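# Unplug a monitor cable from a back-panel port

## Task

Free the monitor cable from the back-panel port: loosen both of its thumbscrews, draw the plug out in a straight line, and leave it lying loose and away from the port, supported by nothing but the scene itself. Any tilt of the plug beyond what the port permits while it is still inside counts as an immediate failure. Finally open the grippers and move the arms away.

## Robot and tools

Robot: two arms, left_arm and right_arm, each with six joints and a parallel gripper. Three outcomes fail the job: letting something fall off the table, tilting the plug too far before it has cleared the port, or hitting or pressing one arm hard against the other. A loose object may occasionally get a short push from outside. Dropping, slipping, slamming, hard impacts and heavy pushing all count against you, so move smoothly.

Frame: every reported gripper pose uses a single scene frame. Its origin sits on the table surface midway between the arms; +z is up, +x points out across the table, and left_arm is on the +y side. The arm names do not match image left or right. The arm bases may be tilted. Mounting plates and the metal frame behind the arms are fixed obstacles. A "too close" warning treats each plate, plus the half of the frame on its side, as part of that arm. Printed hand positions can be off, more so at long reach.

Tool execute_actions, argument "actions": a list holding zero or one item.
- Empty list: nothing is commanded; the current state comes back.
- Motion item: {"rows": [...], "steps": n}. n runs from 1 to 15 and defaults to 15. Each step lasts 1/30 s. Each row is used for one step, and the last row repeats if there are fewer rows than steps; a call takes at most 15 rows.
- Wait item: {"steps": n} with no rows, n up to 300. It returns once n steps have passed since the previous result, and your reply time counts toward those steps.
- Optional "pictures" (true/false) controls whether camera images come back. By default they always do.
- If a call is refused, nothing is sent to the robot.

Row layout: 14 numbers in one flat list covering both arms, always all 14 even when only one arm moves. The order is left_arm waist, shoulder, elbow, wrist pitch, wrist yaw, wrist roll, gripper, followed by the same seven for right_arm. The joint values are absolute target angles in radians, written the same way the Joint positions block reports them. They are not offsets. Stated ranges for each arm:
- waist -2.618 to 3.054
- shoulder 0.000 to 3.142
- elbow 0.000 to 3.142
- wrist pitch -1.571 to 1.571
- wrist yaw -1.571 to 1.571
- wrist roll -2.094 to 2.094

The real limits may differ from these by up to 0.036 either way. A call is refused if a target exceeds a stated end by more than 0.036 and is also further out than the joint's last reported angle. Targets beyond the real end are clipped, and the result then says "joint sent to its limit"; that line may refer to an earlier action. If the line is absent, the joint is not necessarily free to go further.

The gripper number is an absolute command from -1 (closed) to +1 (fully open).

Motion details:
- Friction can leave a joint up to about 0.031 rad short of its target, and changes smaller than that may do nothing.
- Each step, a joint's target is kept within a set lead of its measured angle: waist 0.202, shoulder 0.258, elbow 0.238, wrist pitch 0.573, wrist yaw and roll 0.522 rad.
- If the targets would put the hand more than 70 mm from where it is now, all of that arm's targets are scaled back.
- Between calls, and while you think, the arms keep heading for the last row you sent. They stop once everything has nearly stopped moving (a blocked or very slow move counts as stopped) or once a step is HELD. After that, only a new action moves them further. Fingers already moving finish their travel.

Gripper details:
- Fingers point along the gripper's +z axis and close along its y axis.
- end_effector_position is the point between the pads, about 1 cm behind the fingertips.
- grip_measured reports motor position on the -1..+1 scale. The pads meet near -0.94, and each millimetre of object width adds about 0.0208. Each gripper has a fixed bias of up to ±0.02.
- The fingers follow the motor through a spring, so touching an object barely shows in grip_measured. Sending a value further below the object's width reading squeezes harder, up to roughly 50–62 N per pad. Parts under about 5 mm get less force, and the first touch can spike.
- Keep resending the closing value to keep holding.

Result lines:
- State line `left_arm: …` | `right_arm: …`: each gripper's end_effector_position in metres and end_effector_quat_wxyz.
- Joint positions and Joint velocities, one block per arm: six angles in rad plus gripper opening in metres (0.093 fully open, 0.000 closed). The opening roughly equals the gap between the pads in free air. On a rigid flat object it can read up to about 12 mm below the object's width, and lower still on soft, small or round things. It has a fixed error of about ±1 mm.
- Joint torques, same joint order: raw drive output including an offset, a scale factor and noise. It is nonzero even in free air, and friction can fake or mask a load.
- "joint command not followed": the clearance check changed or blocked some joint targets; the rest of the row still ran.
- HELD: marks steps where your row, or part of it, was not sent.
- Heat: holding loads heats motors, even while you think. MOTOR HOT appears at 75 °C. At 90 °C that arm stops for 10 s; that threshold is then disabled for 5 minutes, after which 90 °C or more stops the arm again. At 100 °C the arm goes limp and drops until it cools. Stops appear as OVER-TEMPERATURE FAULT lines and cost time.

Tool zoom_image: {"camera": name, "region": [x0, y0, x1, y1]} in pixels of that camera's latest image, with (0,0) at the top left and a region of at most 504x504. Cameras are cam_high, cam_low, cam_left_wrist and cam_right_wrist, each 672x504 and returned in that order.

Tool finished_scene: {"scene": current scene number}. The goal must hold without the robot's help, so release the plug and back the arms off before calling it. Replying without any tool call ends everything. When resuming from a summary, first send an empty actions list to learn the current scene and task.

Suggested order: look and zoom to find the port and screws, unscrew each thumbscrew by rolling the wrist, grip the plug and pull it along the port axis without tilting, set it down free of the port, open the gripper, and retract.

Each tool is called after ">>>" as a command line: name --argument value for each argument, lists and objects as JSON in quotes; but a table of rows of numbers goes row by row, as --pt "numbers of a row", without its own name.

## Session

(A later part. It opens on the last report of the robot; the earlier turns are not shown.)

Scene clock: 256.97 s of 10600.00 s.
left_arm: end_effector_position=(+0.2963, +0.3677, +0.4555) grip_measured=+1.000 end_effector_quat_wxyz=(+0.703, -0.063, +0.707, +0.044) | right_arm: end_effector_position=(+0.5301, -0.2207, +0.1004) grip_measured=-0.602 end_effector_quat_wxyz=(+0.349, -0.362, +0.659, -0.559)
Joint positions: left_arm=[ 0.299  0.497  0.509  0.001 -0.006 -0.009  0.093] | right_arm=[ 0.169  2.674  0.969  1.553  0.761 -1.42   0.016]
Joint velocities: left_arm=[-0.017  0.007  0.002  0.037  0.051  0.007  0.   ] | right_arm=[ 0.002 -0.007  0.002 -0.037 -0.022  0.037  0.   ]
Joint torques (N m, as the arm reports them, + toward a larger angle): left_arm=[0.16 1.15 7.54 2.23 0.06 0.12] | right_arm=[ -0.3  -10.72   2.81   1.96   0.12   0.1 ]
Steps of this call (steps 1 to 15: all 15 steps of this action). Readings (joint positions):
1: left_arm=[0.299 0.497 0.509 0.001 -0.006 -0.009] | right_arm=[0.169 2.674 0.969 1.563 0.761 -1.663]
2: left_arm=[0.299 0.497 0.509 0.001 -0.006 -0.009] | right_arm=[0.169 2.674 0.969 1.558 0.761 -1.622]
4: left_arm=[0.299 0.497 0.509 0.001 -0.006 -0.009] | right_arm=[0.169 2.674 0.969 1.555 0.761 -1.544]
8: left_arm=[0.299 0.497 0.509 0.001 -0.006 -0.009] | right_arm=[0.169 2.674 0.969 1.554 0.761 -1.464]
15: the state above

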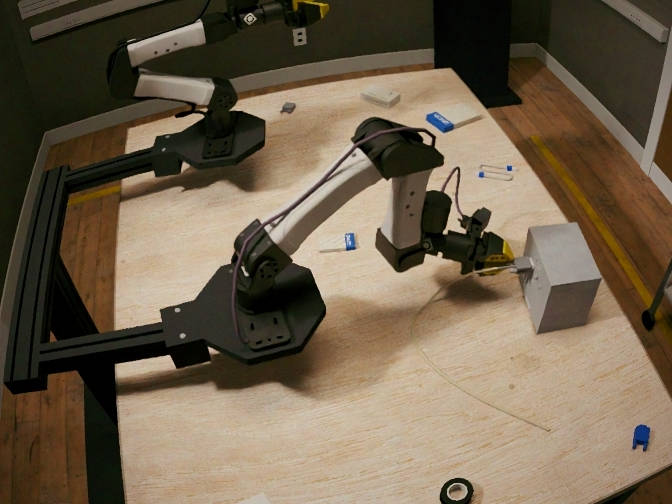

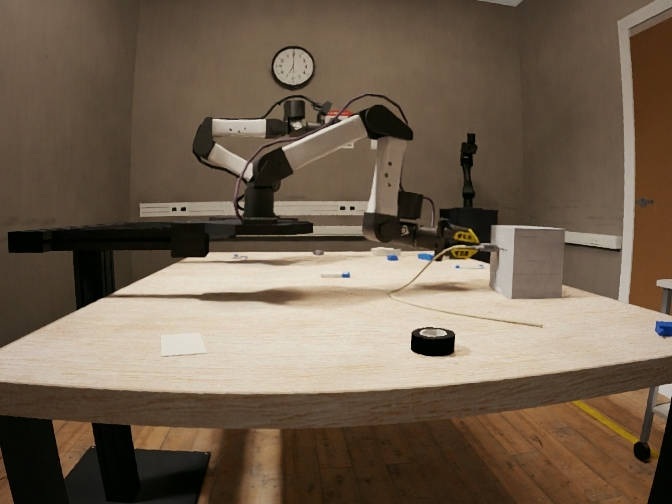

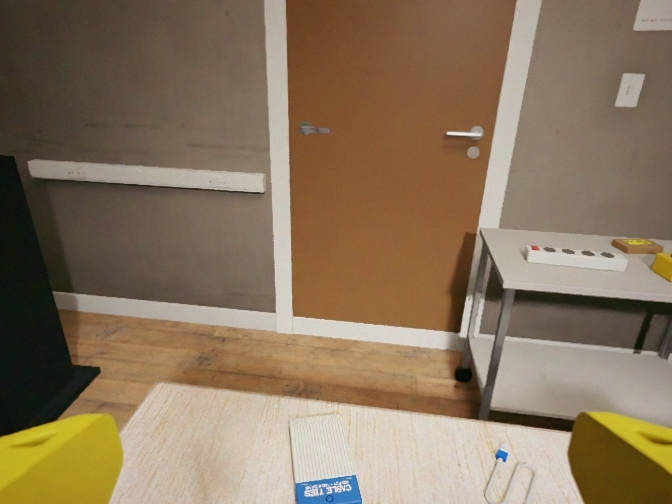

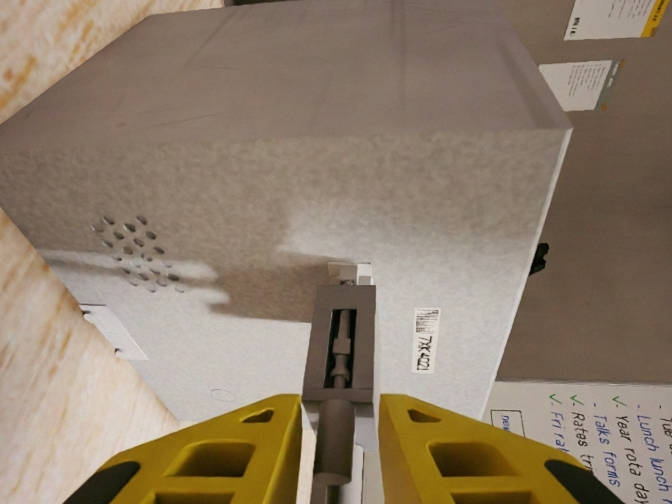

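>>> execute_actions --actions '[{"rows":[[0.3,0.5,0.5,0,0,0,1,0.168,2.666,0.96,1.55,0.755,-0.65,-0.6]]}]' --pictures false

>>> execute_actions --actions '[{"rows":[[0.3,0.5,0.5,0,0,0,1,0.168,2.666,0.96,1.55,0.755,-0.68,-0.87],[0.3,0.5,0.5,0,0,0,1,0.168,2.666,0.96,1.55,0.755,-1.7,-0.87]]}]' --pictures false

>>> execute_actions --actions '[{"rows":[[0.3,0.5,0.5,0,0,0,1,0.168,2.666,0.96,1.55,0.755,-1.62,-0.6],[0.3,0.5,0.5,0,0,0,1,0.168,2.666,0.96,1.55,0.755,-0.6,-0.6]]}]' --pictures false

>>> execute_actions --actions '[{"rows":[[0.3,0.5,0.5,0,0,0,1,0.168,2.666,0.96,1.55,0.755,-0.68,-0.87],[0.3,0.5,0.5,0,0,0,1,0.168,2.666,0.96,1.55,0.755,-1.7,-0.87]]}]' --pictures false

>>> execute_actions --actions '[{"rows":[[0.3,0.5,0.5,0,0,0,1,0.168,2.666,0.96,1.55,0.755,-1.62,-0.6],[0.3,0.5,0.5,0,0,0,1,0.168,2.666,0.96,1.55,0.755,-1.4,-0.6]]}]'

>>> zoom_image --camera "cam_right_wrist" --region '[260,250,430,420]'

Scene clock: 265.50 s of 10600.00 s.
left_arm: end_effector_position=(+0.2963, +0.3677, +0.4555) grip_measured=+1.000 end_effector_quat_wxyz=(+0.703, -0.063, +0.707, +0.044) | right_arm: end_effector_position=(+0.5300, -0.2206, +0.0996) grip_measured=-0.602 end_effector_quat_wxyz=(+0.524, -0.104, +0.746, -0.397)
Joint positions: left_arm=[ 0.299  0.497  0.509  0.001 -0.006 -0.009  0.093] | right_arm=[ 0.169  2.674  0.969  1.549  0.761 -0.69   0.016]
Joint velocities: left_arm=[ 0.002 -0.012  0.002 -0.051 -0.037 -0.051  0.   ] | right_arm=[ 0.002 -0.002 -0.007 -0.022 -0.037  0.227 -0.   ]
Joint torques (N m, as the arm reports them, + toward a larger angle): left_arm=[0.27 1.13 7.59 2.19 0.08 0.12] | right_arm=[ -0.22 -10.51   2.87   1.99   0.09   0.1 ]
Steps of this call (steps 1 to 30: the robot went on to your last target; steps 31 to 90: nothing new was sent; then 5.03 s passed at rest; steps 91 to 105: all 15 steps of this action). Readings (joint positions):
91: left_arm=[0.299 0.497 0.509 0.001 -0.006 -0.009] | right_arm=[0.169 2.674 0.969 1.550 0.761 -1.325]
92: left_arm=[0.299 0.497 0.509 0.001 -0.006 -0.009] | right_arm=[0.169 2.674 0.969 1.549 0.761 -1.225]
94: left_arm=[0.299 0.497 0.509 0.001 -0.006 -0.009] | right_arm=[0.169 2.674 0.969 1.549 0.761 -1.033]
98: left_arm=[0.299 0.497 0.509 0.001 -0.006 -0.009] | right_arm=[0.169 2.674 0.969 1.549 0.761 -0.810]
105: the state above

Scene clock: 266.00 s of 10600.00 s.
left_arm: end_effector_position=(+0.2963, +0.3677, +0.4555) grip_measured=+1.000 end_effector_quat_wxyz=(+0.703, -0.063, +0.707, +0.044) | right_arm: end_effector_position=(+0.5302, -0.2210, +0.1027) grip_measured=-0.862 end_effector_quat_wxyz=(+0.295, -0.422, +0.620, -0.593)
Joint positions: left_arm=[ 0.299  0.497  0.509  0.001 -0.006 -0.009  0.093] | right_arm=[ 0.169  2.674  0.969  1.565  0.764 -1.62   0.004]
Joint velocities: left_arm=[-0.012  0.002  0.007 -0.022 -0.037  0.007  0.   ] | right_arm=[ 0.002  0.012 -0.012 -0.022 -0.007 -0.403 -0.   ]
Joint torques (N m, as the arm reports them, + toward a larger angle): left_arm=[0.17 1.13 7.52 2.22 0.07 0.12] | right_arm=[ -0.02 -10.62   2.75   1.82   0.08  -0.15]
Steps of this call (steps 1 to 15: all 15 steps of this action). Readings (joint positions):
1: left_arm=[0.299 0.497 0.509 0.001 -0.006 -0.009] | right_arm=[0.169 2.674 0.969 1.549 0.761 -0.688]
2: left_arm=[0.299 0.497 0.509 0.001 -0.006 -0.009] | right_arm=[0.169 2.674 0.969 1.549 0.760 -0.773]
4: left_arm=[0.299 0.497 0.509 0.001 -0.006 -0.009] | right_arm=[0.169 2.674 0.969 1.548 0.760 -0.974]
8: left_arm=[0.299 0.497 0.509 0.001 -0.006 -0.009] | right_arm=[0.169 2.674 0.969 1.559 0.764 -1.358]
15: the state above

Scene clock: 266.50 s of 10600.00 s.
left_arm: end_effector_position=(+0.2963, +0.3677, +0.4555) grip_measured=+1.000 end_effector_quat_wxyz=(+0.703, -0.063, +0.707, +0.044) | right_arm: end_effector_position=(+0.5300, -0.2208, +0.1003) grip_measured=-0.602 end_effector_quat_wxyz=(+0.527, -0.099, +0.746, -0.395)
Joint positions: left_arm=[ 0.299  0.497  0.509  0.001 -0.006 -0.009  0.093] | right_arm=[ 0.169  2.674  0.969  1.552  0.763 -0.68   0.016]
Joint velocities: left_arm=[ 0.002 -0.002  0.007 -0.11   0.022  0.051  0.   ] | right_arm=[-0.012 -0.022 -0.032  0.037 -0.051  0.491  0.001]
Joint torques (N m, as the arm reports them, + toward a larger angle): left_arm=[0.24 1.13 7.48 2.24 0.03 0.13] | right_arm=[ -0.06 -10.67   2.86   1.98   0.09  -0.07]
Steps of this call (steps 1 to 15: all 15 steps of this action). Readings (joint positions):
1: left_arm=[0.299 0.497 0.509 0.001 -0.006 -0.009] | right_arm=[0.169 2.674 0.969 1.563 0.764 -1.623]
2: left_arm=[0.299 0.497 0.509 0.001 -0.006 -0.009] | right_arm=[0.169 2.674 0.969 1.558 0.763 -1.539]
4: left_arm=[0.299 0.497 0.509 0.001 -0.006 -0.009] | right_arm=[0.169 2.674 0.969 1.553 0.763 -1.339]
8: left_arm=[0.299 0.497 0.509 0.001 -0.006 -0.009] | right_arm=[0.169 2.674 0.969 1.552 0.763 -0.954]
15: the state above

Scene clock: 267.00 s of 10600.00 s.
left_arm: end_effector_position=(+0.2963, +0.3677, +0.4555) grip_measured=+1.000 end_effector_quat_wxyz=(+0.703, -0.063, +0.707, +0.044) | right_arm: end_effector_position=(+0.5302, -0.2210, +0.1027) grip_measured=-0.862 end_effector_quat_wxyz=(+0.295, -0.421, +0.620, -0.593)
Joint positions: left_arm=[ 0.299  0.497  0.509  0.001 -0.006 -0.009  0.093] | right_arm=[ 0.169  2.674  0.969  1.565  0.764 -1.618  0.004]
Joint velocities: left_arm=[ 0.002  0.002  0.012 -0.066 -0.007  0.022  0.   ] | right_arm=[ 0.007 -0.007 -0.022 -0.051  0.007 -0.403  0.001]
Joint torques (N m, as the arm reports them, + toward a larger angle): left_arm=[0.22 1.2  7.5  2.26 0.06 0.13] | right_arm=[ -0.1  -10.58   2.7    1.84   0.05  -0.2 ]
Steps of this call (steps 1 to 15: all 15 steps of this action). Readings (joint positions):
1: left_arm=[0.299 0.497 0.509 0.001 -0.006 -0.009] | right_arm=[0.169 2.674 0.969 1.552 0.763 -0.677]
2: left_arm=[0.299 0.497 0.509 0.001 -0.006 -0.009] | right_arm=[0.169 2.674 0.969 1.552 0.761 -0.761]
4: left_arm=[0.299 0.497 0.509 0.001 -0.006 -0.009] | right_arm=[0.169 2.674 0.969 1.550 0.760 -0.963]
8: left_arm=[0.299 0.497 0.509 0.001 -0.006 -0.009] | right_arm=[0.169 2.674 0.969 1.558 0.764 -1.349]
15: the state above

Scene clock: 267.50 s of 10600.00 s.
left_arm: end_effector_position=(+0.2963, +0.3677, +0.4555) grip_measured=+1.000 end_effector_quat_wxyz=(+0.703, -0.063, +0.707, +0.044) | right_arm: end_effector_position=(+0.5300, -0.2208, +0.1004) grip_measured=-0.602 end_effector_quat_wxyz=(+0.349, -0.361, +0.660, -0.559)
Joint positions: left_arm=[ 0.299  0.497  0.509  0.001 -0.006 -0.009  0.093] | right_arm=[ 0.169  2.674  0.969  1.553  0.762 -1.418  0.016]
Joint velocities: left_arm=[-0.007 -0.002 -0.012 -0.037  0.051  0.022  0.   ] | right_arm=[-0.007 -0.012 -0.002 -0.037 -0.051  0.037 -0.001]
Joint torques (N m, as the arm reports them, + toward a larger angle): left_arm=[0.37 1.27 7.58 2.24 0.05 0.12] | right_arm=[ -0.33 -10.86   2.74   1.94   0.15   0.12]
Steps of this call (steps 1 to 15: all 15 steps of this action). Readings (joint positions):
1: left_arm=[0.299 0.497 0.509 0.001 -0.006 -0.009] | right_arm=[0.169 2.674 0.969 1.563 0.763 -1.621]
2: left_arm=[0.299 0.497 0.509 0.001 -0.006 -0.009] | right_arm=[0.169 2.674 0.969 1.558 0.763 -1.586]
4: left_arm=[0.299 0.497 0.509 0.001 -0.006 -0.009] | right_arm=[0.169 2.674 0.969 1.556 0.763 -1.522]
8: left_arm=[0.299 0.497 0.509 0.001 -0.006 -0.009] | right_arm=[0.169 2.674 0.969 1.554 0.762 -1.455]
15: the state above

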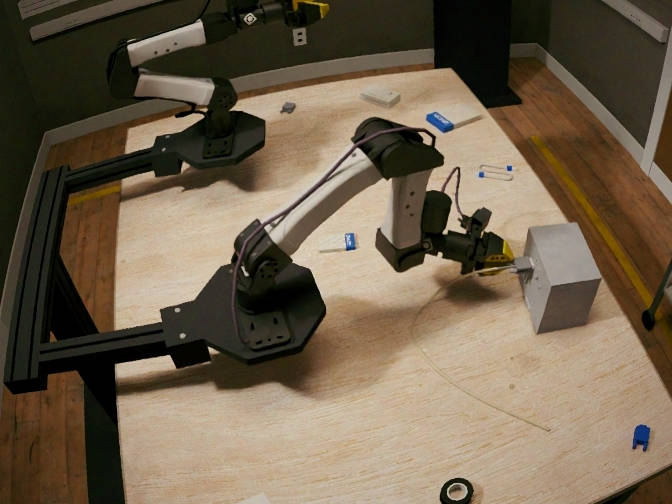

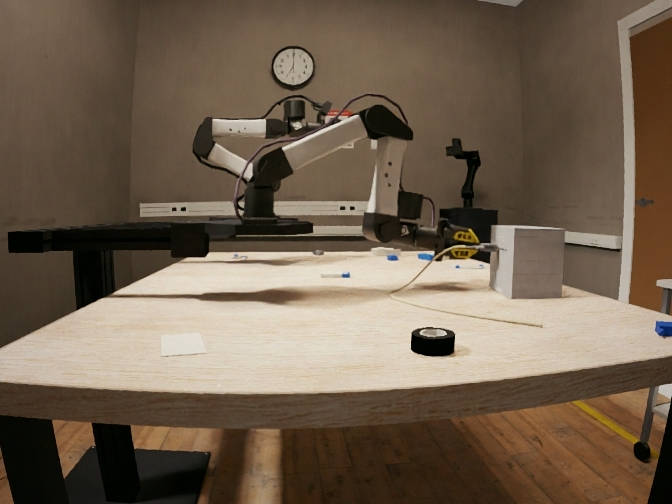

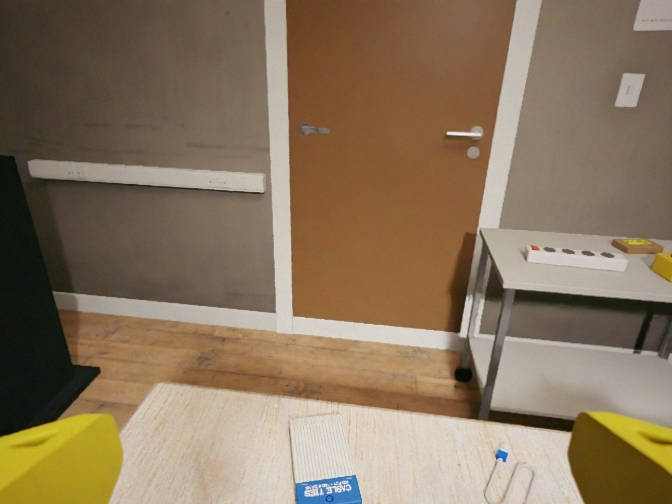

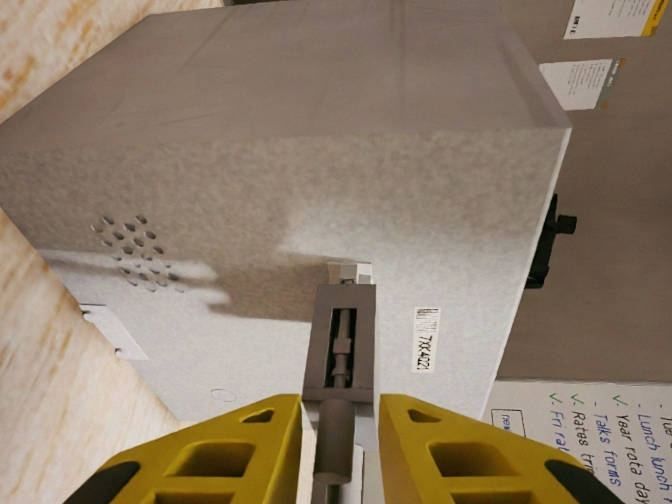

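Region (260, 250, 430, 420) of cam_right_wrist's 672x504 image, scaled by 2.965, with more detail than that image has.

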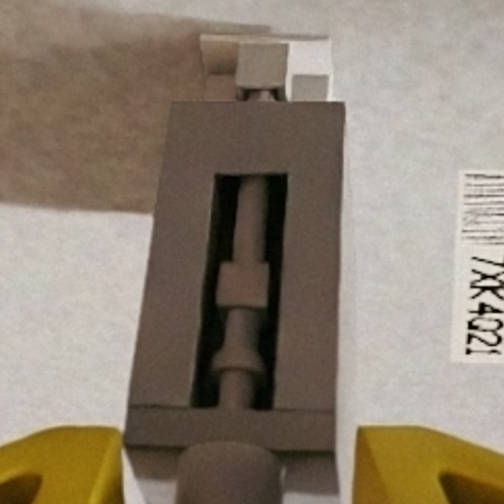

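>>> execute_actions --actions '[{"rows":[[0.3,0.5,0.5,0,0,0,1,0.23,2.666,0.96,1.55,0.755,-1.4,-0.5]],"steps":10}]' --pictures false

>>> execute_actions --actions '[{"rows":[[0.3,0.5,0.5,0,0,0,1,0.23,2.1,0.85,0.9,0.5,0.11,-0.5]]}]' --pictures false

>>> execute_actions --actions '[{"rows":[[0.3,0.5,0.5,0,0,0,1,-0.057,2.16,0.9,0.73,0.165,0.11,0.2]]}]' --pictures false

>>> execute_actions --actions '[{"rows":[[0.3,0.5,0.5,0,0,0,1,-0.057,2.25,0.96,0.73,0.165,0.11,0.2]]}]'

Scene clock: 277.50 s of 10600.00 s.
left_arm: end_effector_position=(+0.2963, +0.3677, +0.4555) grip_measured=+1.000 end_effector_quat_wxyz=(+0.703, -0.063, +0.707, +0.044) | right_arm: end_effector_position=(+0.5287, -0.1883, +0.1009) grip_measured=-0.502 end_effector_quat_wxyz=(+0.371, -0.380, +0.649, -0.544)
Joint positions: left_arm=[ 0.299  0.497  0.509  0.001 -0.006 -0.009  0.093] | right_arm=[ 0.234  2.674  0.969  1.552  0.758 -1.409  0.021]
Joint velocities: left_arm=[-0.017 -0.007 -0.027 -0.007 -0.022 -0.037  0.   ] | right_arm=[ 0.017 -0.002 -0.012 -0.11   0.051  0.022  0.   ]
Joint torques (N m, as the arm reports them, + toward a larger angle): left_arm=[0.23 1.15 7.4  2.22 0.04 0.11] | right_arm=[ -0.47 -10.67   2.73   2.     0.09   0.12]
Steps of this call (steps 1 to 15: the robot went on to your last target; steps 16 to 90: nothing new was sent; then 6.67 s passed at rest; steps 91 to 100: all 10 steps of this action). Readings (joint positions):
91: left_arm=[0.299 0.497 0.509 0.001 -0.006 -0.009] | right_arm=[0.174 2.674 0.969 1.553 0.764 -1.409]
92: left_arm=[0.299 0.497 0.509 0.001 -0.006 -0.009] | right_arm=[0.184 2.674 0.969 1.552 0.764 -1.409]
94: left_arm=[0.299 0.497 0.509 0.001 -0.006 -0.009] | right_arm=[0.211 2.674 0.969 1.552 0.763 -1.409]
98: left_arm=[0.299 0.497 0.509 0.001 -0.006 -0.009] | right_arm=[0.235 2.674 0.969 1.552 0.758 -1.409]
100: the state above

Scene clock: 278.00 s of 10600.00 s.
left_arm: end_effector_position=(+0.2963, +0.3677, +0.4555) grip_measured=+1.000 end_effector_quat_wxyz=(+0.703, -0.063, +0.707, +0.044) | right_arm: end_effector_position=(+0.5460, -0.1523, +0.2269) grip_measured=-0.502 end_effector_quat_wxyz=(+0.602, +0.008, +0.789, -0.121)
Joint positions: left_arm=[ 0.299  0.497  0.509  0.001 -0.006 -0.009  0.093] | right_arm=[ 0.232  2.081  0.866  0.952  0.517 -0.072  0.021]
Joint velocities: left_arm=[-0.002 -0.017  0.002  0.051 -0.081 -0.037  0.   ] | right_arm=[-0.007  0.217 -0.022 -0.418 -0.051  1.092  0.   ]
Joint torques (N m, as the arm reports them, + toward a larger angle): left_arm=[0.32 1.18 7.54 2.25 0.06 0.12] | right_arm=[-0.42 -8.99  5.52  2.18  0.16 -0.03]
Steps of this call (steps 1 to 15: all 15 steps of this action). Readings (joint positions):
1: left_arm=[0.299 0.497 0.509 0.001 -0.006 -0.009] | right_arm=[0.233 2.633 0.945 1.459 0.717 -1.323]
2: left_arm=[0.299 0.497 0.509 0.001 -0.006 -0.009] | right_arm=[0.232 2.563 0.902 1.325 0.673 -1.224]
4: left_arm=[0.299 0.497 0.509 0.001 -0.006 -0.009] | right_arm=[0.232 2.410 0.853 1.136 0.613 -1.028]
8: left_arm=[0.299 0.497 0.509 0.001 -0.006 -0.009] | right_arm=[0.232 2.125 0.852 1.003 0.549 -0.630]
15: the state above

Scene clock: 278.50 s of 10600.00 s.
left_arm: end_effector_position=(+0.2963, +0.3677, +0.4555) grip_measured=+1.000 end_effector_quat_wxyz=(+0.703, -0.063, +0.707, +0.044) | right_arm: end_effector_position=(+0.5430, -0.2469, +0.1413) grip_measured=+0.199 end_effector_quat_wxyz=(+0.489, +0.081, +0.867, -0.043)
Joint positions: left_arm=[ 0.299  0.497  0.509  0.001 -0.006 -0.009  0.093] | right_arm=[-0.058  2.161  0.887  0.738  0.189  0.097  0.055]
Joint velocities: left_arm=[ 0.007 -0.017 -0.012 -0.007 -0.051  0.007  0.   ] | right_arm=[ 0.056 -0.007  0.017 -0.11  -0.168  0.022  0.001]
Joint torques (N m, as the arm reports them, + toward a larger angle): left_arm=[0.36 1.21 7.59 2.22 0.04 0.14] | right_arm=[ 0.01 -9.24  7.95  1.97  0.12  0.03]
Steps of this call (steps 1 to 15: all 15 steps of this action). Readings (joint positions):
1: left_arm=[0.299 0.497 0.509 0.001 -0.006 -0.009] | right_arm=[0.213 2.091 0.868 0.927 0.463 -0.042]
2: left_arm=[0.299 0.497 0.509 0.001 -0.006 -0.009] | right_arm=[0.178 2.104 0.876 0.898 0.404 -0.020]
4: left_arm=[0.299 0.497 0.509 0.001 -0.006 -0.009] | right_arm=[0.072 2.133 0.885 0.846 0.319 0.019]
8: left_arm=[0.299 0.497 0.509 0.001 -0.006 -0.009] | right_arm=[-0.087 2.160 0.887 0.766 0.250 0.071]
15: the state above

Scene clock: 279.00 s of 10600.00 s.
left_arm: end_effector_position=(+0.2963, +0.3677, +0.4555) grip_measured=+1.000 end_effector_quat_wxyz=(+0.703, -0.063, +0.707, +0.044) | right_arm: end_effector_position=(+0.5503, -0.2429, +0.1162) grip_measured=+0.199 end_effector_quat_wxyz=(+0.472, +0.078, +0.877, -0.036)
Joint positions: left_arm=[ 0.299  0.497  0.509  0.001 -0.006 -0.009  0.093] | right_arm=[-0.057  2.246  0.945  0.725  0.173  0.103  0.055]
Joint velocities: left_arm=[-0.007  0.002 -0.017 -0.007  0.007  0.081  0.   ] | right_arm=[-0.002  0.012 -0.002  0.007 -0.081 -0.022 -0.   ]
Joint torques (N m, as the arm reports them, + toward a larger angle): left_arm=[0.26 1.31 7.51 2.23 0.06 0.12] | right_arm=[ 0.09 -9.6   7.44  1.97  0.06  0.  ]
Steps of this call (steps 1 to 15: all 15 steps of this action). Readings (joint positions):
1: left_arm=[0.299 0.497 0.509 0.001 -0.006 -0.009] | right_arm=[-0.057 2.171 0.897 0.737 0.185 0.098]
2: left_arm=[0.299 0.497 0.509 0.001 -0.006 -0.009] | right_arm=[-0.057 2.191 0.918 0.737 0.182 0.099]
4: left_arm=[0.299 0.497 0.509 0.001 -0.006 -0.009] | right_arm=[-0.057 2.225 0.943 0.737 0.179 0.101]
8: left_arm=[0.299 0.497 0.509 0.001 -0.006 -0.009] | right_arm=[-0.057 2.246 0.945 0.726 0.174 0.102]
15: the state above

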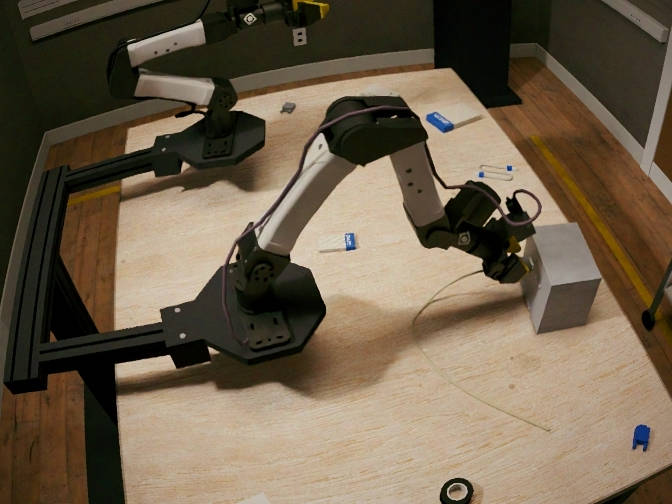

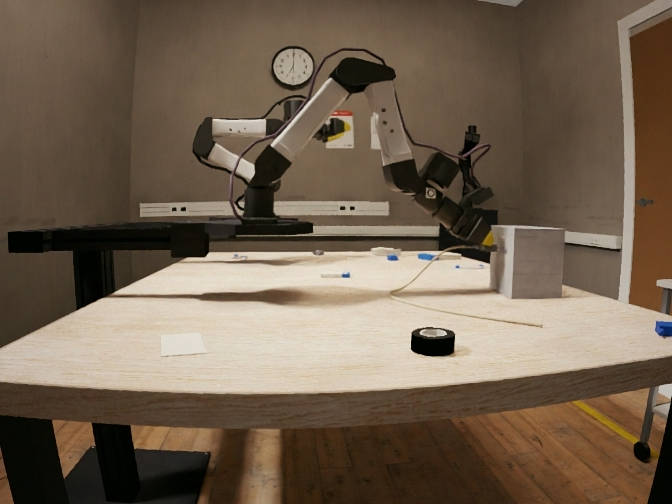

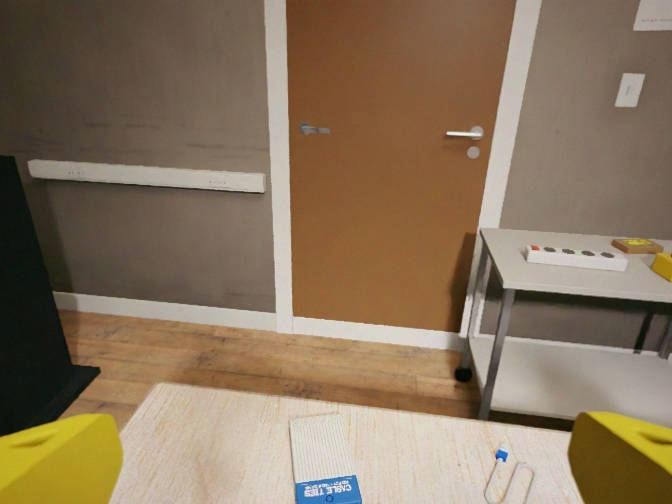

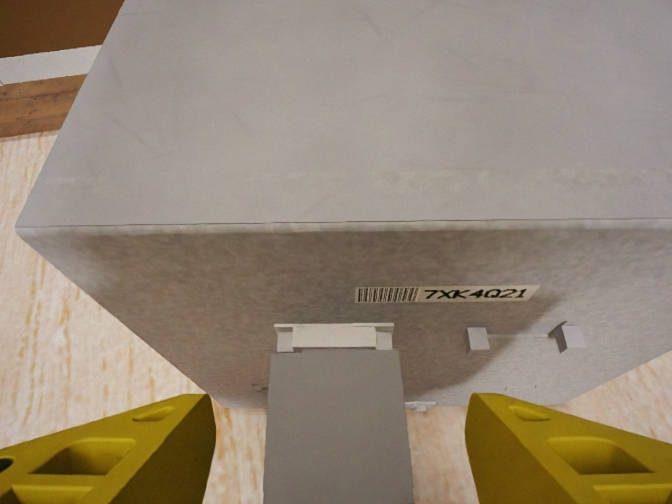

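>>> execute_actions --actions '[{"rows":[[0.3,0.5,0.5,0,0,0,1,-0.057,2.30,0.99,0.73,0.165,0.11,0.2]],"steps":15}]'

Scene clock: 288.10 s of 10600.00 s.
left_arm: end_effector_position=(+0.2963, +0.3677, +0.4555) grip_measured=+1.000 end_effector_quat_wxyz=(+0.703, -0.063, +0.707, +0.044) | right_arm: end_effector_position=(+0.5531, -0.2425, +0.1024) grip_measured=+0.199 end_effector_quat_wxyz=(+0.464, +0.077, +0.882, -0.036)
Joint positions: left_arm=[ 0.299  0.497  0.509  0.001 -0.006 -0.009  0.093] | right_arm=[-0.057  2.293  0.974  0.725  0.172  0.104  0.055]
Joint velocities: left_arm=[ 0.007 -0.007  0.002 -0.037 -0.037 -0.037  0.   ] | right_arm=[ 0.002 -0.007  0.002  0.007 -0.051  0.007 -0.001]
Joint torques (N m, as the arm reports them, + toward a larger angle): left_arm=[0.31 1.1  7.49 2.23 0.06 0.12] | right_arm=[-0.04 -9.71  8.15  2.03  0.08  0.01]
Steps of this call (steps 1 to 15: the robot went on to your last target; steps 16 to 90: nothing new was sent; then 5.60 s passed at rest; steps 91 to 105: all 15 steps of this action). Readings (joint positions):
91: left_arm=[0.299 0.497 0.509 0.001 -0.006 -0.009] | right_arm=[-0.057 2.251 0.950 0.726 0.172 0.104]
92: left_arm=[0.299 0.497 0.509 0.001 -0.006 -0.009] | right_arm=[-0.057 2.262 0.961 0.726 0.172 0.104]
94: left_arm=[0.299 0.497 0.509 0.001 -0.006 -0.009] | right_arm=[-0.057 2.280 0.973 0.727 0.172 0.104]
98: left_arm=[0.299 0.497 0.509 0.001 -0.006 -0.009] | right_arm=[-0.057 2.293 0.974 0.725 0.172 0.104]
105: the state above

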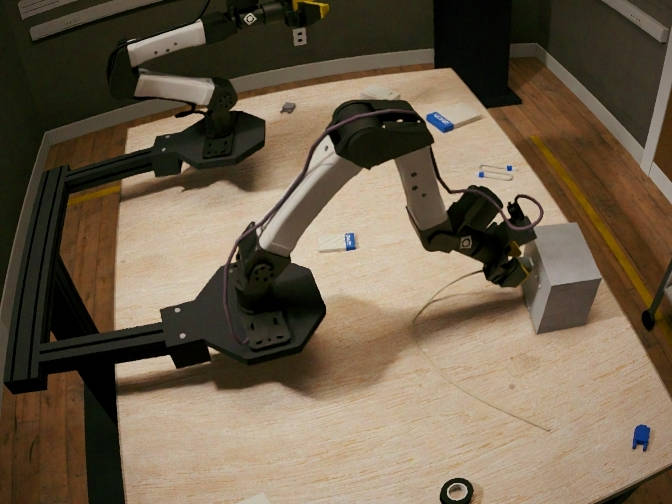

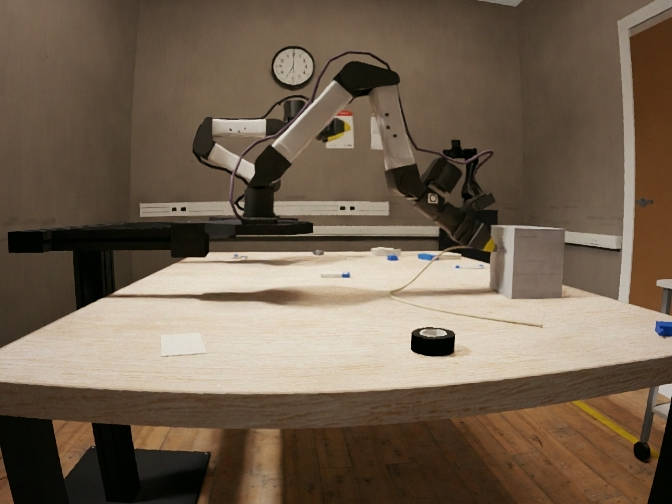

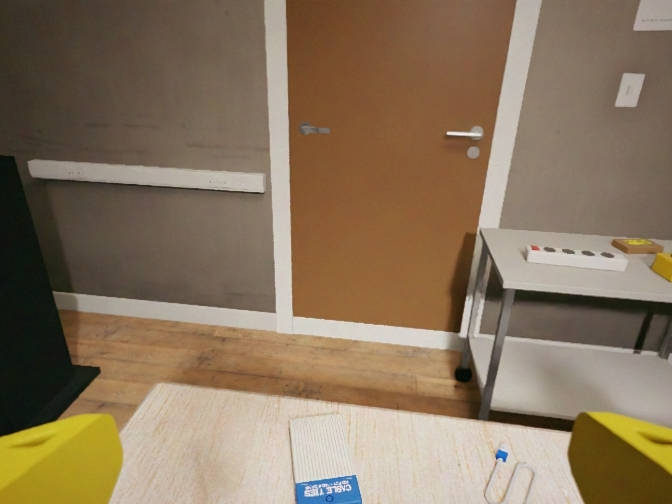

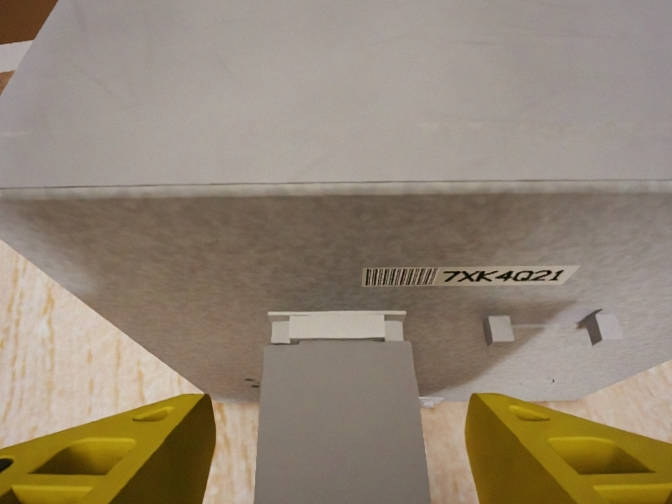

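>>> execute_actions --actions '[{"rows":[[0.3,0.5,0.5,0,0,0,1,-0.057,2.30,0.99,0.73,0.165,0.11,-0.1],[0.3,0.5,0.5,0,0,0,1,-0.057,2.30,0.99,0.73,0.165,0.11,-0.15],[0.3,0.5,0.5,0,0,0,1,-0.057,2.30,0.99,0.73,0.165,0.11,-0.2],[0.3,0.5,0.5,0,0,0,1,-0.057,2.30,0.99,0.73,0.165,0.11,-0.22],[0.3,0.5,0.5,0,0,0,1,-0.057,2.30,0.99,0.73,0.165,0.11,-0.25],[0.3,0.5,0.5,0,0,0,1,-0.057,2.30,0.99,0.73,0.165,0.11,-0.28],[0.3,0.5,0.5,0,0,0,1,-0.057,2.30,0.99,0.73,0.165,0.11,-0.32],[0.3,0.5,0.5,0,0,0,1,-0.057,2.30,0.99,0.73,0.165,0.11,-0.36],[0.3,0.5,0.5,0,0,0,1,-0.057,2.30,0.99,0.73,0.165,0.11,-0.42]]}]' --pictures false

>>> execute_actions --actions '[{"rows":[[0.3,0.5,0.5,0,0,0,1,-0.053,2.285,0.968,0.735,0.165,0.11,-0.42],[0.3,0.5,0.5,0,0,0,1,-0.051,2.279,0.955,0.742,0.165,0.11,-0.42],[0.3,0.5,0.5,0,0,0,1,-0.05,2.274,0.943,0.75,0.165,0.11,-0.42]]}]'

Scene clock: 294.50 s of 10600.00 s.
left_arm: end_effector_position=(+0.2963, +0.3677, +0.4555) grip_measured=+1.000 end_effector_quat_wxyz=(+0.703, -0.063, +0.707, +0.044) | right_arm: end_effector_position=(+0.5531, -0.2421, +0.1023) grip_measured=-0.406 end_effector_quat_wxyz=(+0.464, +0.077, +0.882, -0.035)
Joint positions: left_arm=[ 0.299  0.497  0.509  0.001 -0.006 -0.009  0.093] | right_arm=[-0.057  2.293  0.974  0.725  0.17   0.104  0.026]
Joint velocities: left_arm=[-0.012  0.007 -0.012 -0.022 -0.154 -0.022  0.   ] | right_arm=[-0.002 -0.007 -0.007 -0.066  0.007 -0.022  0.001]
Joint torques (N m, as the arm reports them, + toward a larger angle): left_arm=[0.29 1.1  7.46 2.22 0.04 0.14] | right_arm=[-0.19 -9.43  7.93  1.97  0.14  0.03]
Steps of this call (steps 1 to 15: the robot went on to your last target; steps 16 to 90: nothing new was sent; then 2.90 s passed at rest; steps 91 to 105: all 15 steps of this action). Readings (joint positions):
91: left_arm=[0.299 0.497 0.509 0.001 -0.006 -0.009] | right_arm=[-0.057 2.293 0.974 0.725 0.172 0.104]
92: left_arm=[0.299 0.497 0.509 0.001 -0.006 -0.009] | right_arm=[-0.057 2.293 0.974 0.725 0.172 0.104]
94: left_arm=[0.299 0.497 0.509 0.001 -0.006 -0.009] | right_arm=[-0.057 2.293 0.974 0.725 0.172 0.104]
98: left_arm=[0.299 0.497 0.509 0.001 -0.006 -0.009] | right_arm=[-0.057 2.293 0.974 0.725 0.170 0.104]
105: the state above

Scene clock: 295.00 s of 10600.00 s.
left_arm: end_effector_position=(+0.2963, +0.3677, +0.4555) grip_measured=+1.000 end_effector_quat_wxyz=(+0.703, -0.063, +0.707, +0.044) | right_arm: end_effector_position=(+0.5528, -0.2420, +0.1027) grip_measured=-0.406 end_effector_quat_wxyz=(+0.466, +0.077, +0.881, -0.035)
Joint positions: left_arm=[ 0.299  0.497  0.509  0.001 -0.006 -0.009  0.093] | right_arm=[-0.057  2.293  0.969  0.733  0.169  0.104  0.026]
Joint velocities: left_arm=[ 0.007 -0.007 -0.002 -0.007 -0.037 -0.007  0.   ] | right_arm=[-0.012 -0.012  0.007 -0.007 -0.066  0.051 -0.   ]
Joint torques (N m, as the arm reports them, + toward a larger angle): left_arm=[0.28 1.11 7.51 2.23 0.07 0.15] | right_arm=[  0.59 -11.38   3.71   2.13   0.13   0.  ]
Steps of this call (steps 1 to 15: all 15 steps of this action). Readings (joint positions):
1: left_arm=[0.299 0.497 0.509 0.001 -0.006 -0.009] | right_arm=[-0.057 2.293 0.974 0.725 0.170 0.104]
2: left_arm=[0.299 0.497 0.509 0.001 -0.006 -0.009] | right_arm=[-0.057 2.293 0.974 0.725 0.170 0.104]
4: left_arm=[0.299 0.497 0.509 0.001 -0.006 -0.009] | right_arm=[-0.057 2.293 0.970 0.732 0.169 0.104]
8: left_arm=[0.299 0.497 0.509 0.001 -0.006 -0.009] | right_arm=[-0.057 2.293 0.969 0.733 0.169 0.104]
15: the state above

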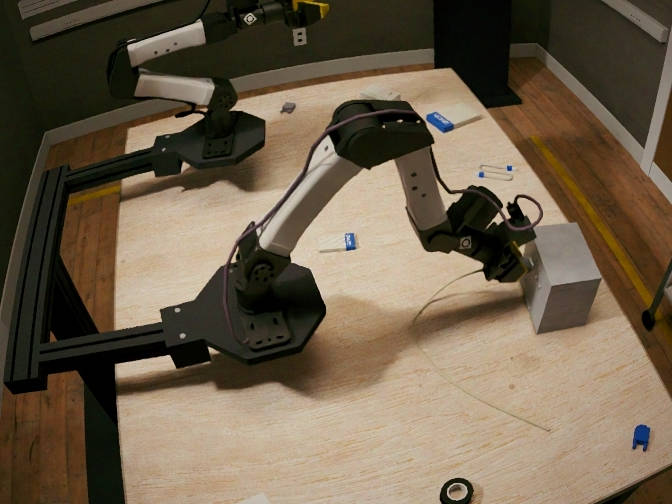

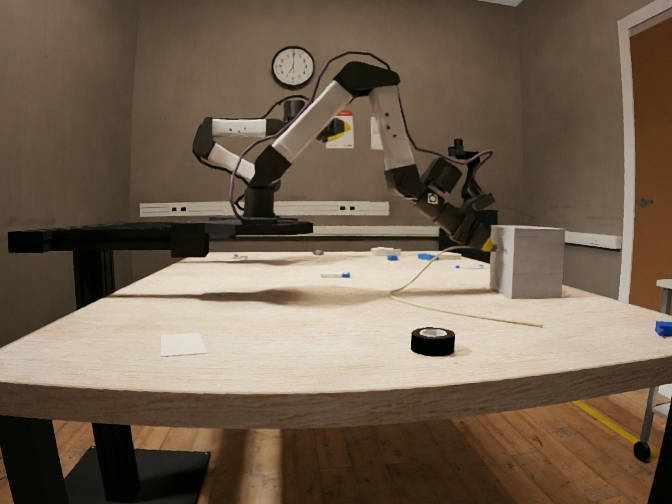

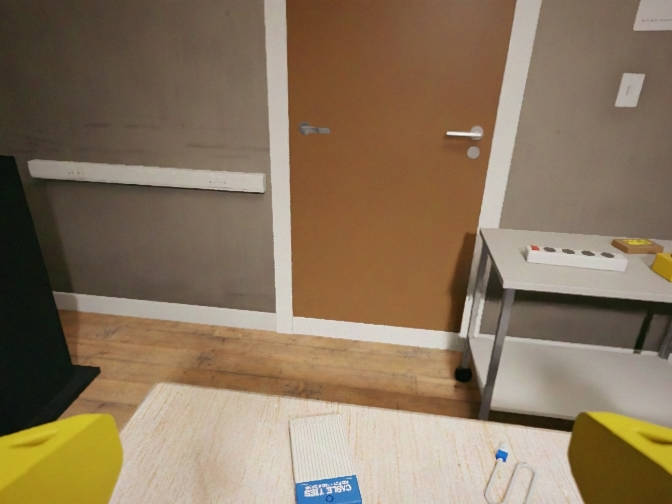

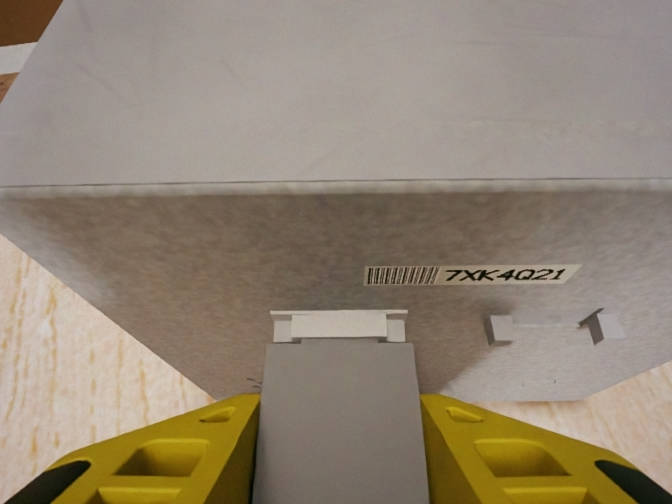

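>>> execute_actions --actions '[{"rows":[[0.3,0.5,0.5,0,0,0,1,-0.05,2.28,0.935,0.73,0.165,0.11,-0.42],[0.3,0.5,0.5,0,0,0,1,-0.05,2.283,0.927,0.71,0.165,0.11,-0.42],[0.3,0.5,0.5,0,0,0,1,-0.05,2.285,0.92,0.69,0.165,0.11,-0.42]]}]' --pictures false

Scene clock: 298.10 s of 10600.00 s.
left_arm: end_effector_position=(+0.2963, +0.3677, +0.4555) grip_measured=+1.000 end_effector_quat_wxyz=(+0.703, -0.063, +0.707, +0.044) | right_arm: end_effector_position=(+0.5505, -0.2418, +0.1012) grip_measured=-0.406 end_effector_quat_wxyz=(+0.465, +0.077, +0.881, -0.034)
Joint positions: left_arm=[ 0.299  0.497  0.509  0.001 -0.006 -0.009  0.093] | right_arm=[-0.057  2.293  0.96   0.74   0.168  0.104  0.026]
Joint velocities: left_arm=[-0.002 -0.022 -0.002 -0.022  0.051  0.007  0.   ] | right_arm=[-0.022  0.007 -0.002  0.022 -0.022 -0.066  0.001]
Joint torques (N m, as the arm reports them, + toward a larger angle): left_arm=[0.29 1.15 7.48 2.22 0.06 0.11] | right_arm=[  0.73 -10.34   2.3    1.49   0.11   0.05]
Steps of this call (steps 1 to 15: the robot went on to your last target; steps 16 to 78: nothing new was sent; steps 79 to 93: all 15 steps of this action). Readings (joint positions):
79: left_arm=[0.299 0.497 0.509 0.001 -0.006 -0.009] | right_arm=[-0.057 2.293 0.969 0.733 0.169 0.104]
80: left_arm=[0.299 0.497 0.509 0.001 -0.006 -0.009] | right_arm=[-0.057 2.293 0.968 0.732 0.169 0.104]
82: left_arm=[0.299 0.497 0.509 0.001 -0.006 -0.009] | right_arm=[-0.057 2.293 0.963 0.737 0.168 0.104]
86: left_arm=[0.299 0.497 0.509 0.001 -0.006 -0.009] | right_arm=[-0.057 2.293 0.961 0.740 0.168 0.104]
93: the state above

It is moving; continuing.

>>> execute_actions --actions '[{"rows":[[0.3,0.5,0.5,0,0,0,1,-0.048,2.272,0.912,0.69,0.165,0.11,-0.42],[0.3,0.5,0.5,0,0,0,1,-0.047,2.265,0.902,0.69,0.165,0.11,-0.42]]}]' --pictures false

>>> execute_actions --actions '[{"rows":[[0.3,0.5,0.5,0,0,0,1,-0.046,2.26,0.89,0.695,0.165,0.11,-0.42],[0.3,0.5,0.5,0,0,0,1,-0.045,2.256,0.88,0.70,0.165,0.11,-0.42]]}]'

Scene clock: 301.97 s of 10600.00 s.
left_arm: end_effector_position=(+0.2963, +0.3677, +0.4555) grip_measured=+1.000 end_effector_quat_wxyz=(+0.703, -0.063, +0.707, +0.044) | right_arm: end_effector_position=(+0.5278, -0.2401, +0.0843) grip_measured=-0.406 end_effector_quat_wxyz=(+0.427, +0.072, +0.901, -0.037)
Joint positions: left_arm=[ 0.299  0.497  0.509  0.001 -0.006 -0.009  0.093] | right_arm=[-0.053  2.277  0.913  0.687  0.167  0.104  0.026]
Joint velocities: left_arm=[-0.007 -0.002 -0.002  0.007  0.022 -0.037  0.   ] | right_arm=[-0.002  0.002 -0.037 -0.051 -0.037  0.022 -0.001]
Joint torques (N m, as the arm reports them, + toward a larger angle): left_arm=[0.27 1.18 7.47 2.2  0.06 0.11] | right_arm=[  0.3  -10.74   4.87   1.86   0.17   0.04]
Steps of this call (steps 1 to 15: the robot went on to your last target; steps 16 to 90: nothing new was sent; then 0.37 s passed at rest; steps 91 to 105: all 15 steps of this action). Readings (joint positions):
91: left_arm=[0.299 0.497 0.509 0.001 -0.006 -0.009] | right_arm=[-0.057 2.291 0.959 0.740 0.168 0.104]
92: left_arm=[0.299 0.497 0.509 0.001 -0.006 -0.009] | right_arm=[-0.057 2.288 0.954 0.740 0.167 0.104]
94: left_arm=[0.299 0.497 0.509 0.001 -0.006 -0.009] | right_arm=[-0.056 2.278 0.934 0.729 0.167 0.104]
98: left_arm=[0.299 0.497 0.509 0.001 -0.006 -0.009] | right_arm=[-0.053 2.277 0.913 0.697 0.167 0.104]
105: the state above

Scene clock: 302.47 s of 10600.00 s.
left_arm: end_effector_position=(+0.2963, +0.3677, +0.4555) grip_measured=+1.000 end_effector_quat_wxyz=(+0.703, -0.063, +0.707, +0.044) | right_arm: end_effector_position=(+0.5212, -0.2402, +0.0805) grip_measured=-0.406 end_effector_quat_wxyz=(+0.421, +0.071, +0.904, -0.038)
Joint positions: left_arm=[ 0.299  0.497  0.509  0.001 -0.006 -0.009  0.093] | right_arm=[-0.053  2.273  0.893  0.689  0.167  0.104  0.026]
Joint velocities: left_arm=[-0.002  0.002  0.002 -0.007 -0.081  0.007  0.   ] | right_arm=[ 0.012 -0.002  0.007 -0.007  0.022 -0.022  0.001]
Joint torques (N m, as the arm reports them, + toward a larger angle): left_arm=[0.24 1.28 7.64 2.23 0.07 0.09] | right_arm=[  1.02 -11.11   4.89   1.95   0.12  -0.04]
Steps of this call (steps 1 to 15: all 15 steps of this action). Readings (joint positions):
1: left_arm=[0.299 0.497 0.509 0.001 -0.006 -0.009] | right_arm=[-0.053 2.277 0.913 0.687 0.167 0.104]
2: left_arm=[0.299 0.497 0.509 0.001 -0.006 -0.009] | right_arm=[-0.053 2.277 0.910 0.689 0.167 0.104]
4: left_arm=[0.299 0.497 0.509 0.001 -0.006 -0.009] | right_arm=[-0.053 2.273 0.901 0.689 0.167 0.104]
8: left_arm=[0.299 0.497 0.509 0.001 -0.006 -0.009] | right_arm=[-0.053 2.273 0.893 0.689 0.167 0.104]
15: the state above

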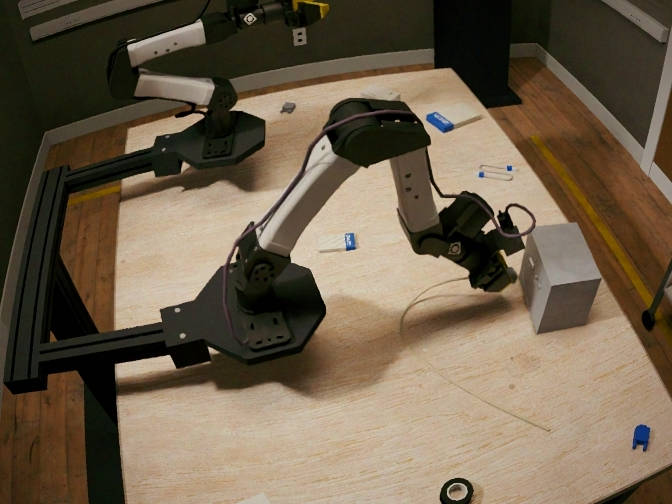

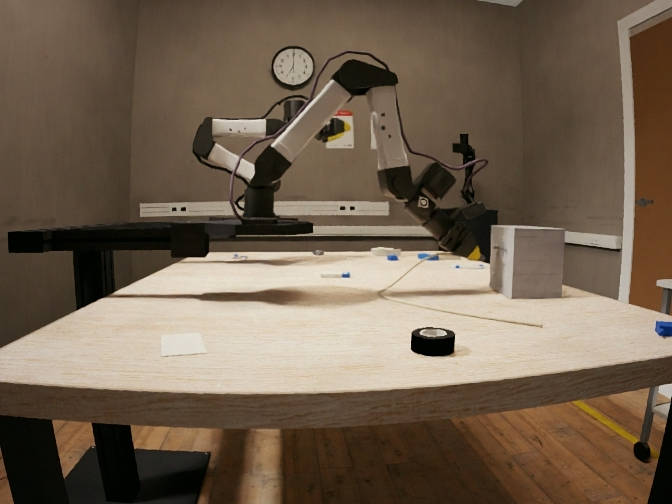

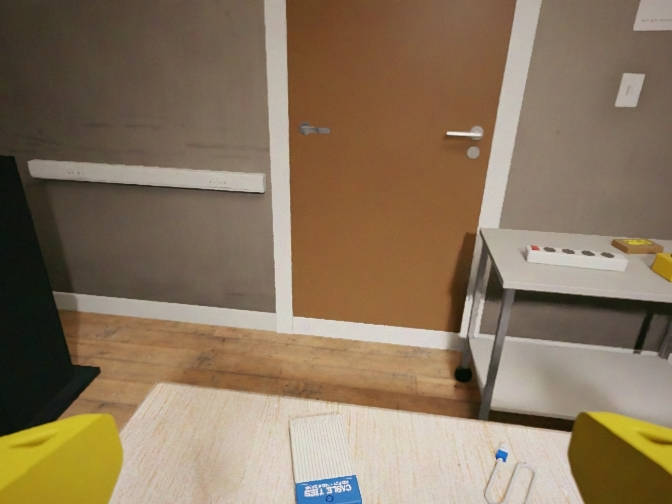

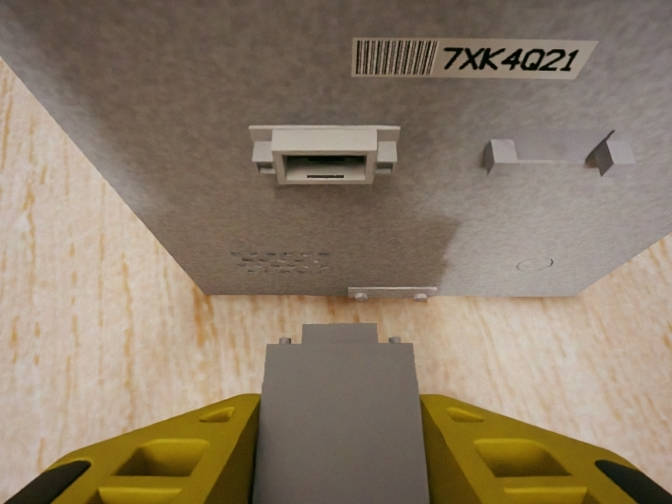

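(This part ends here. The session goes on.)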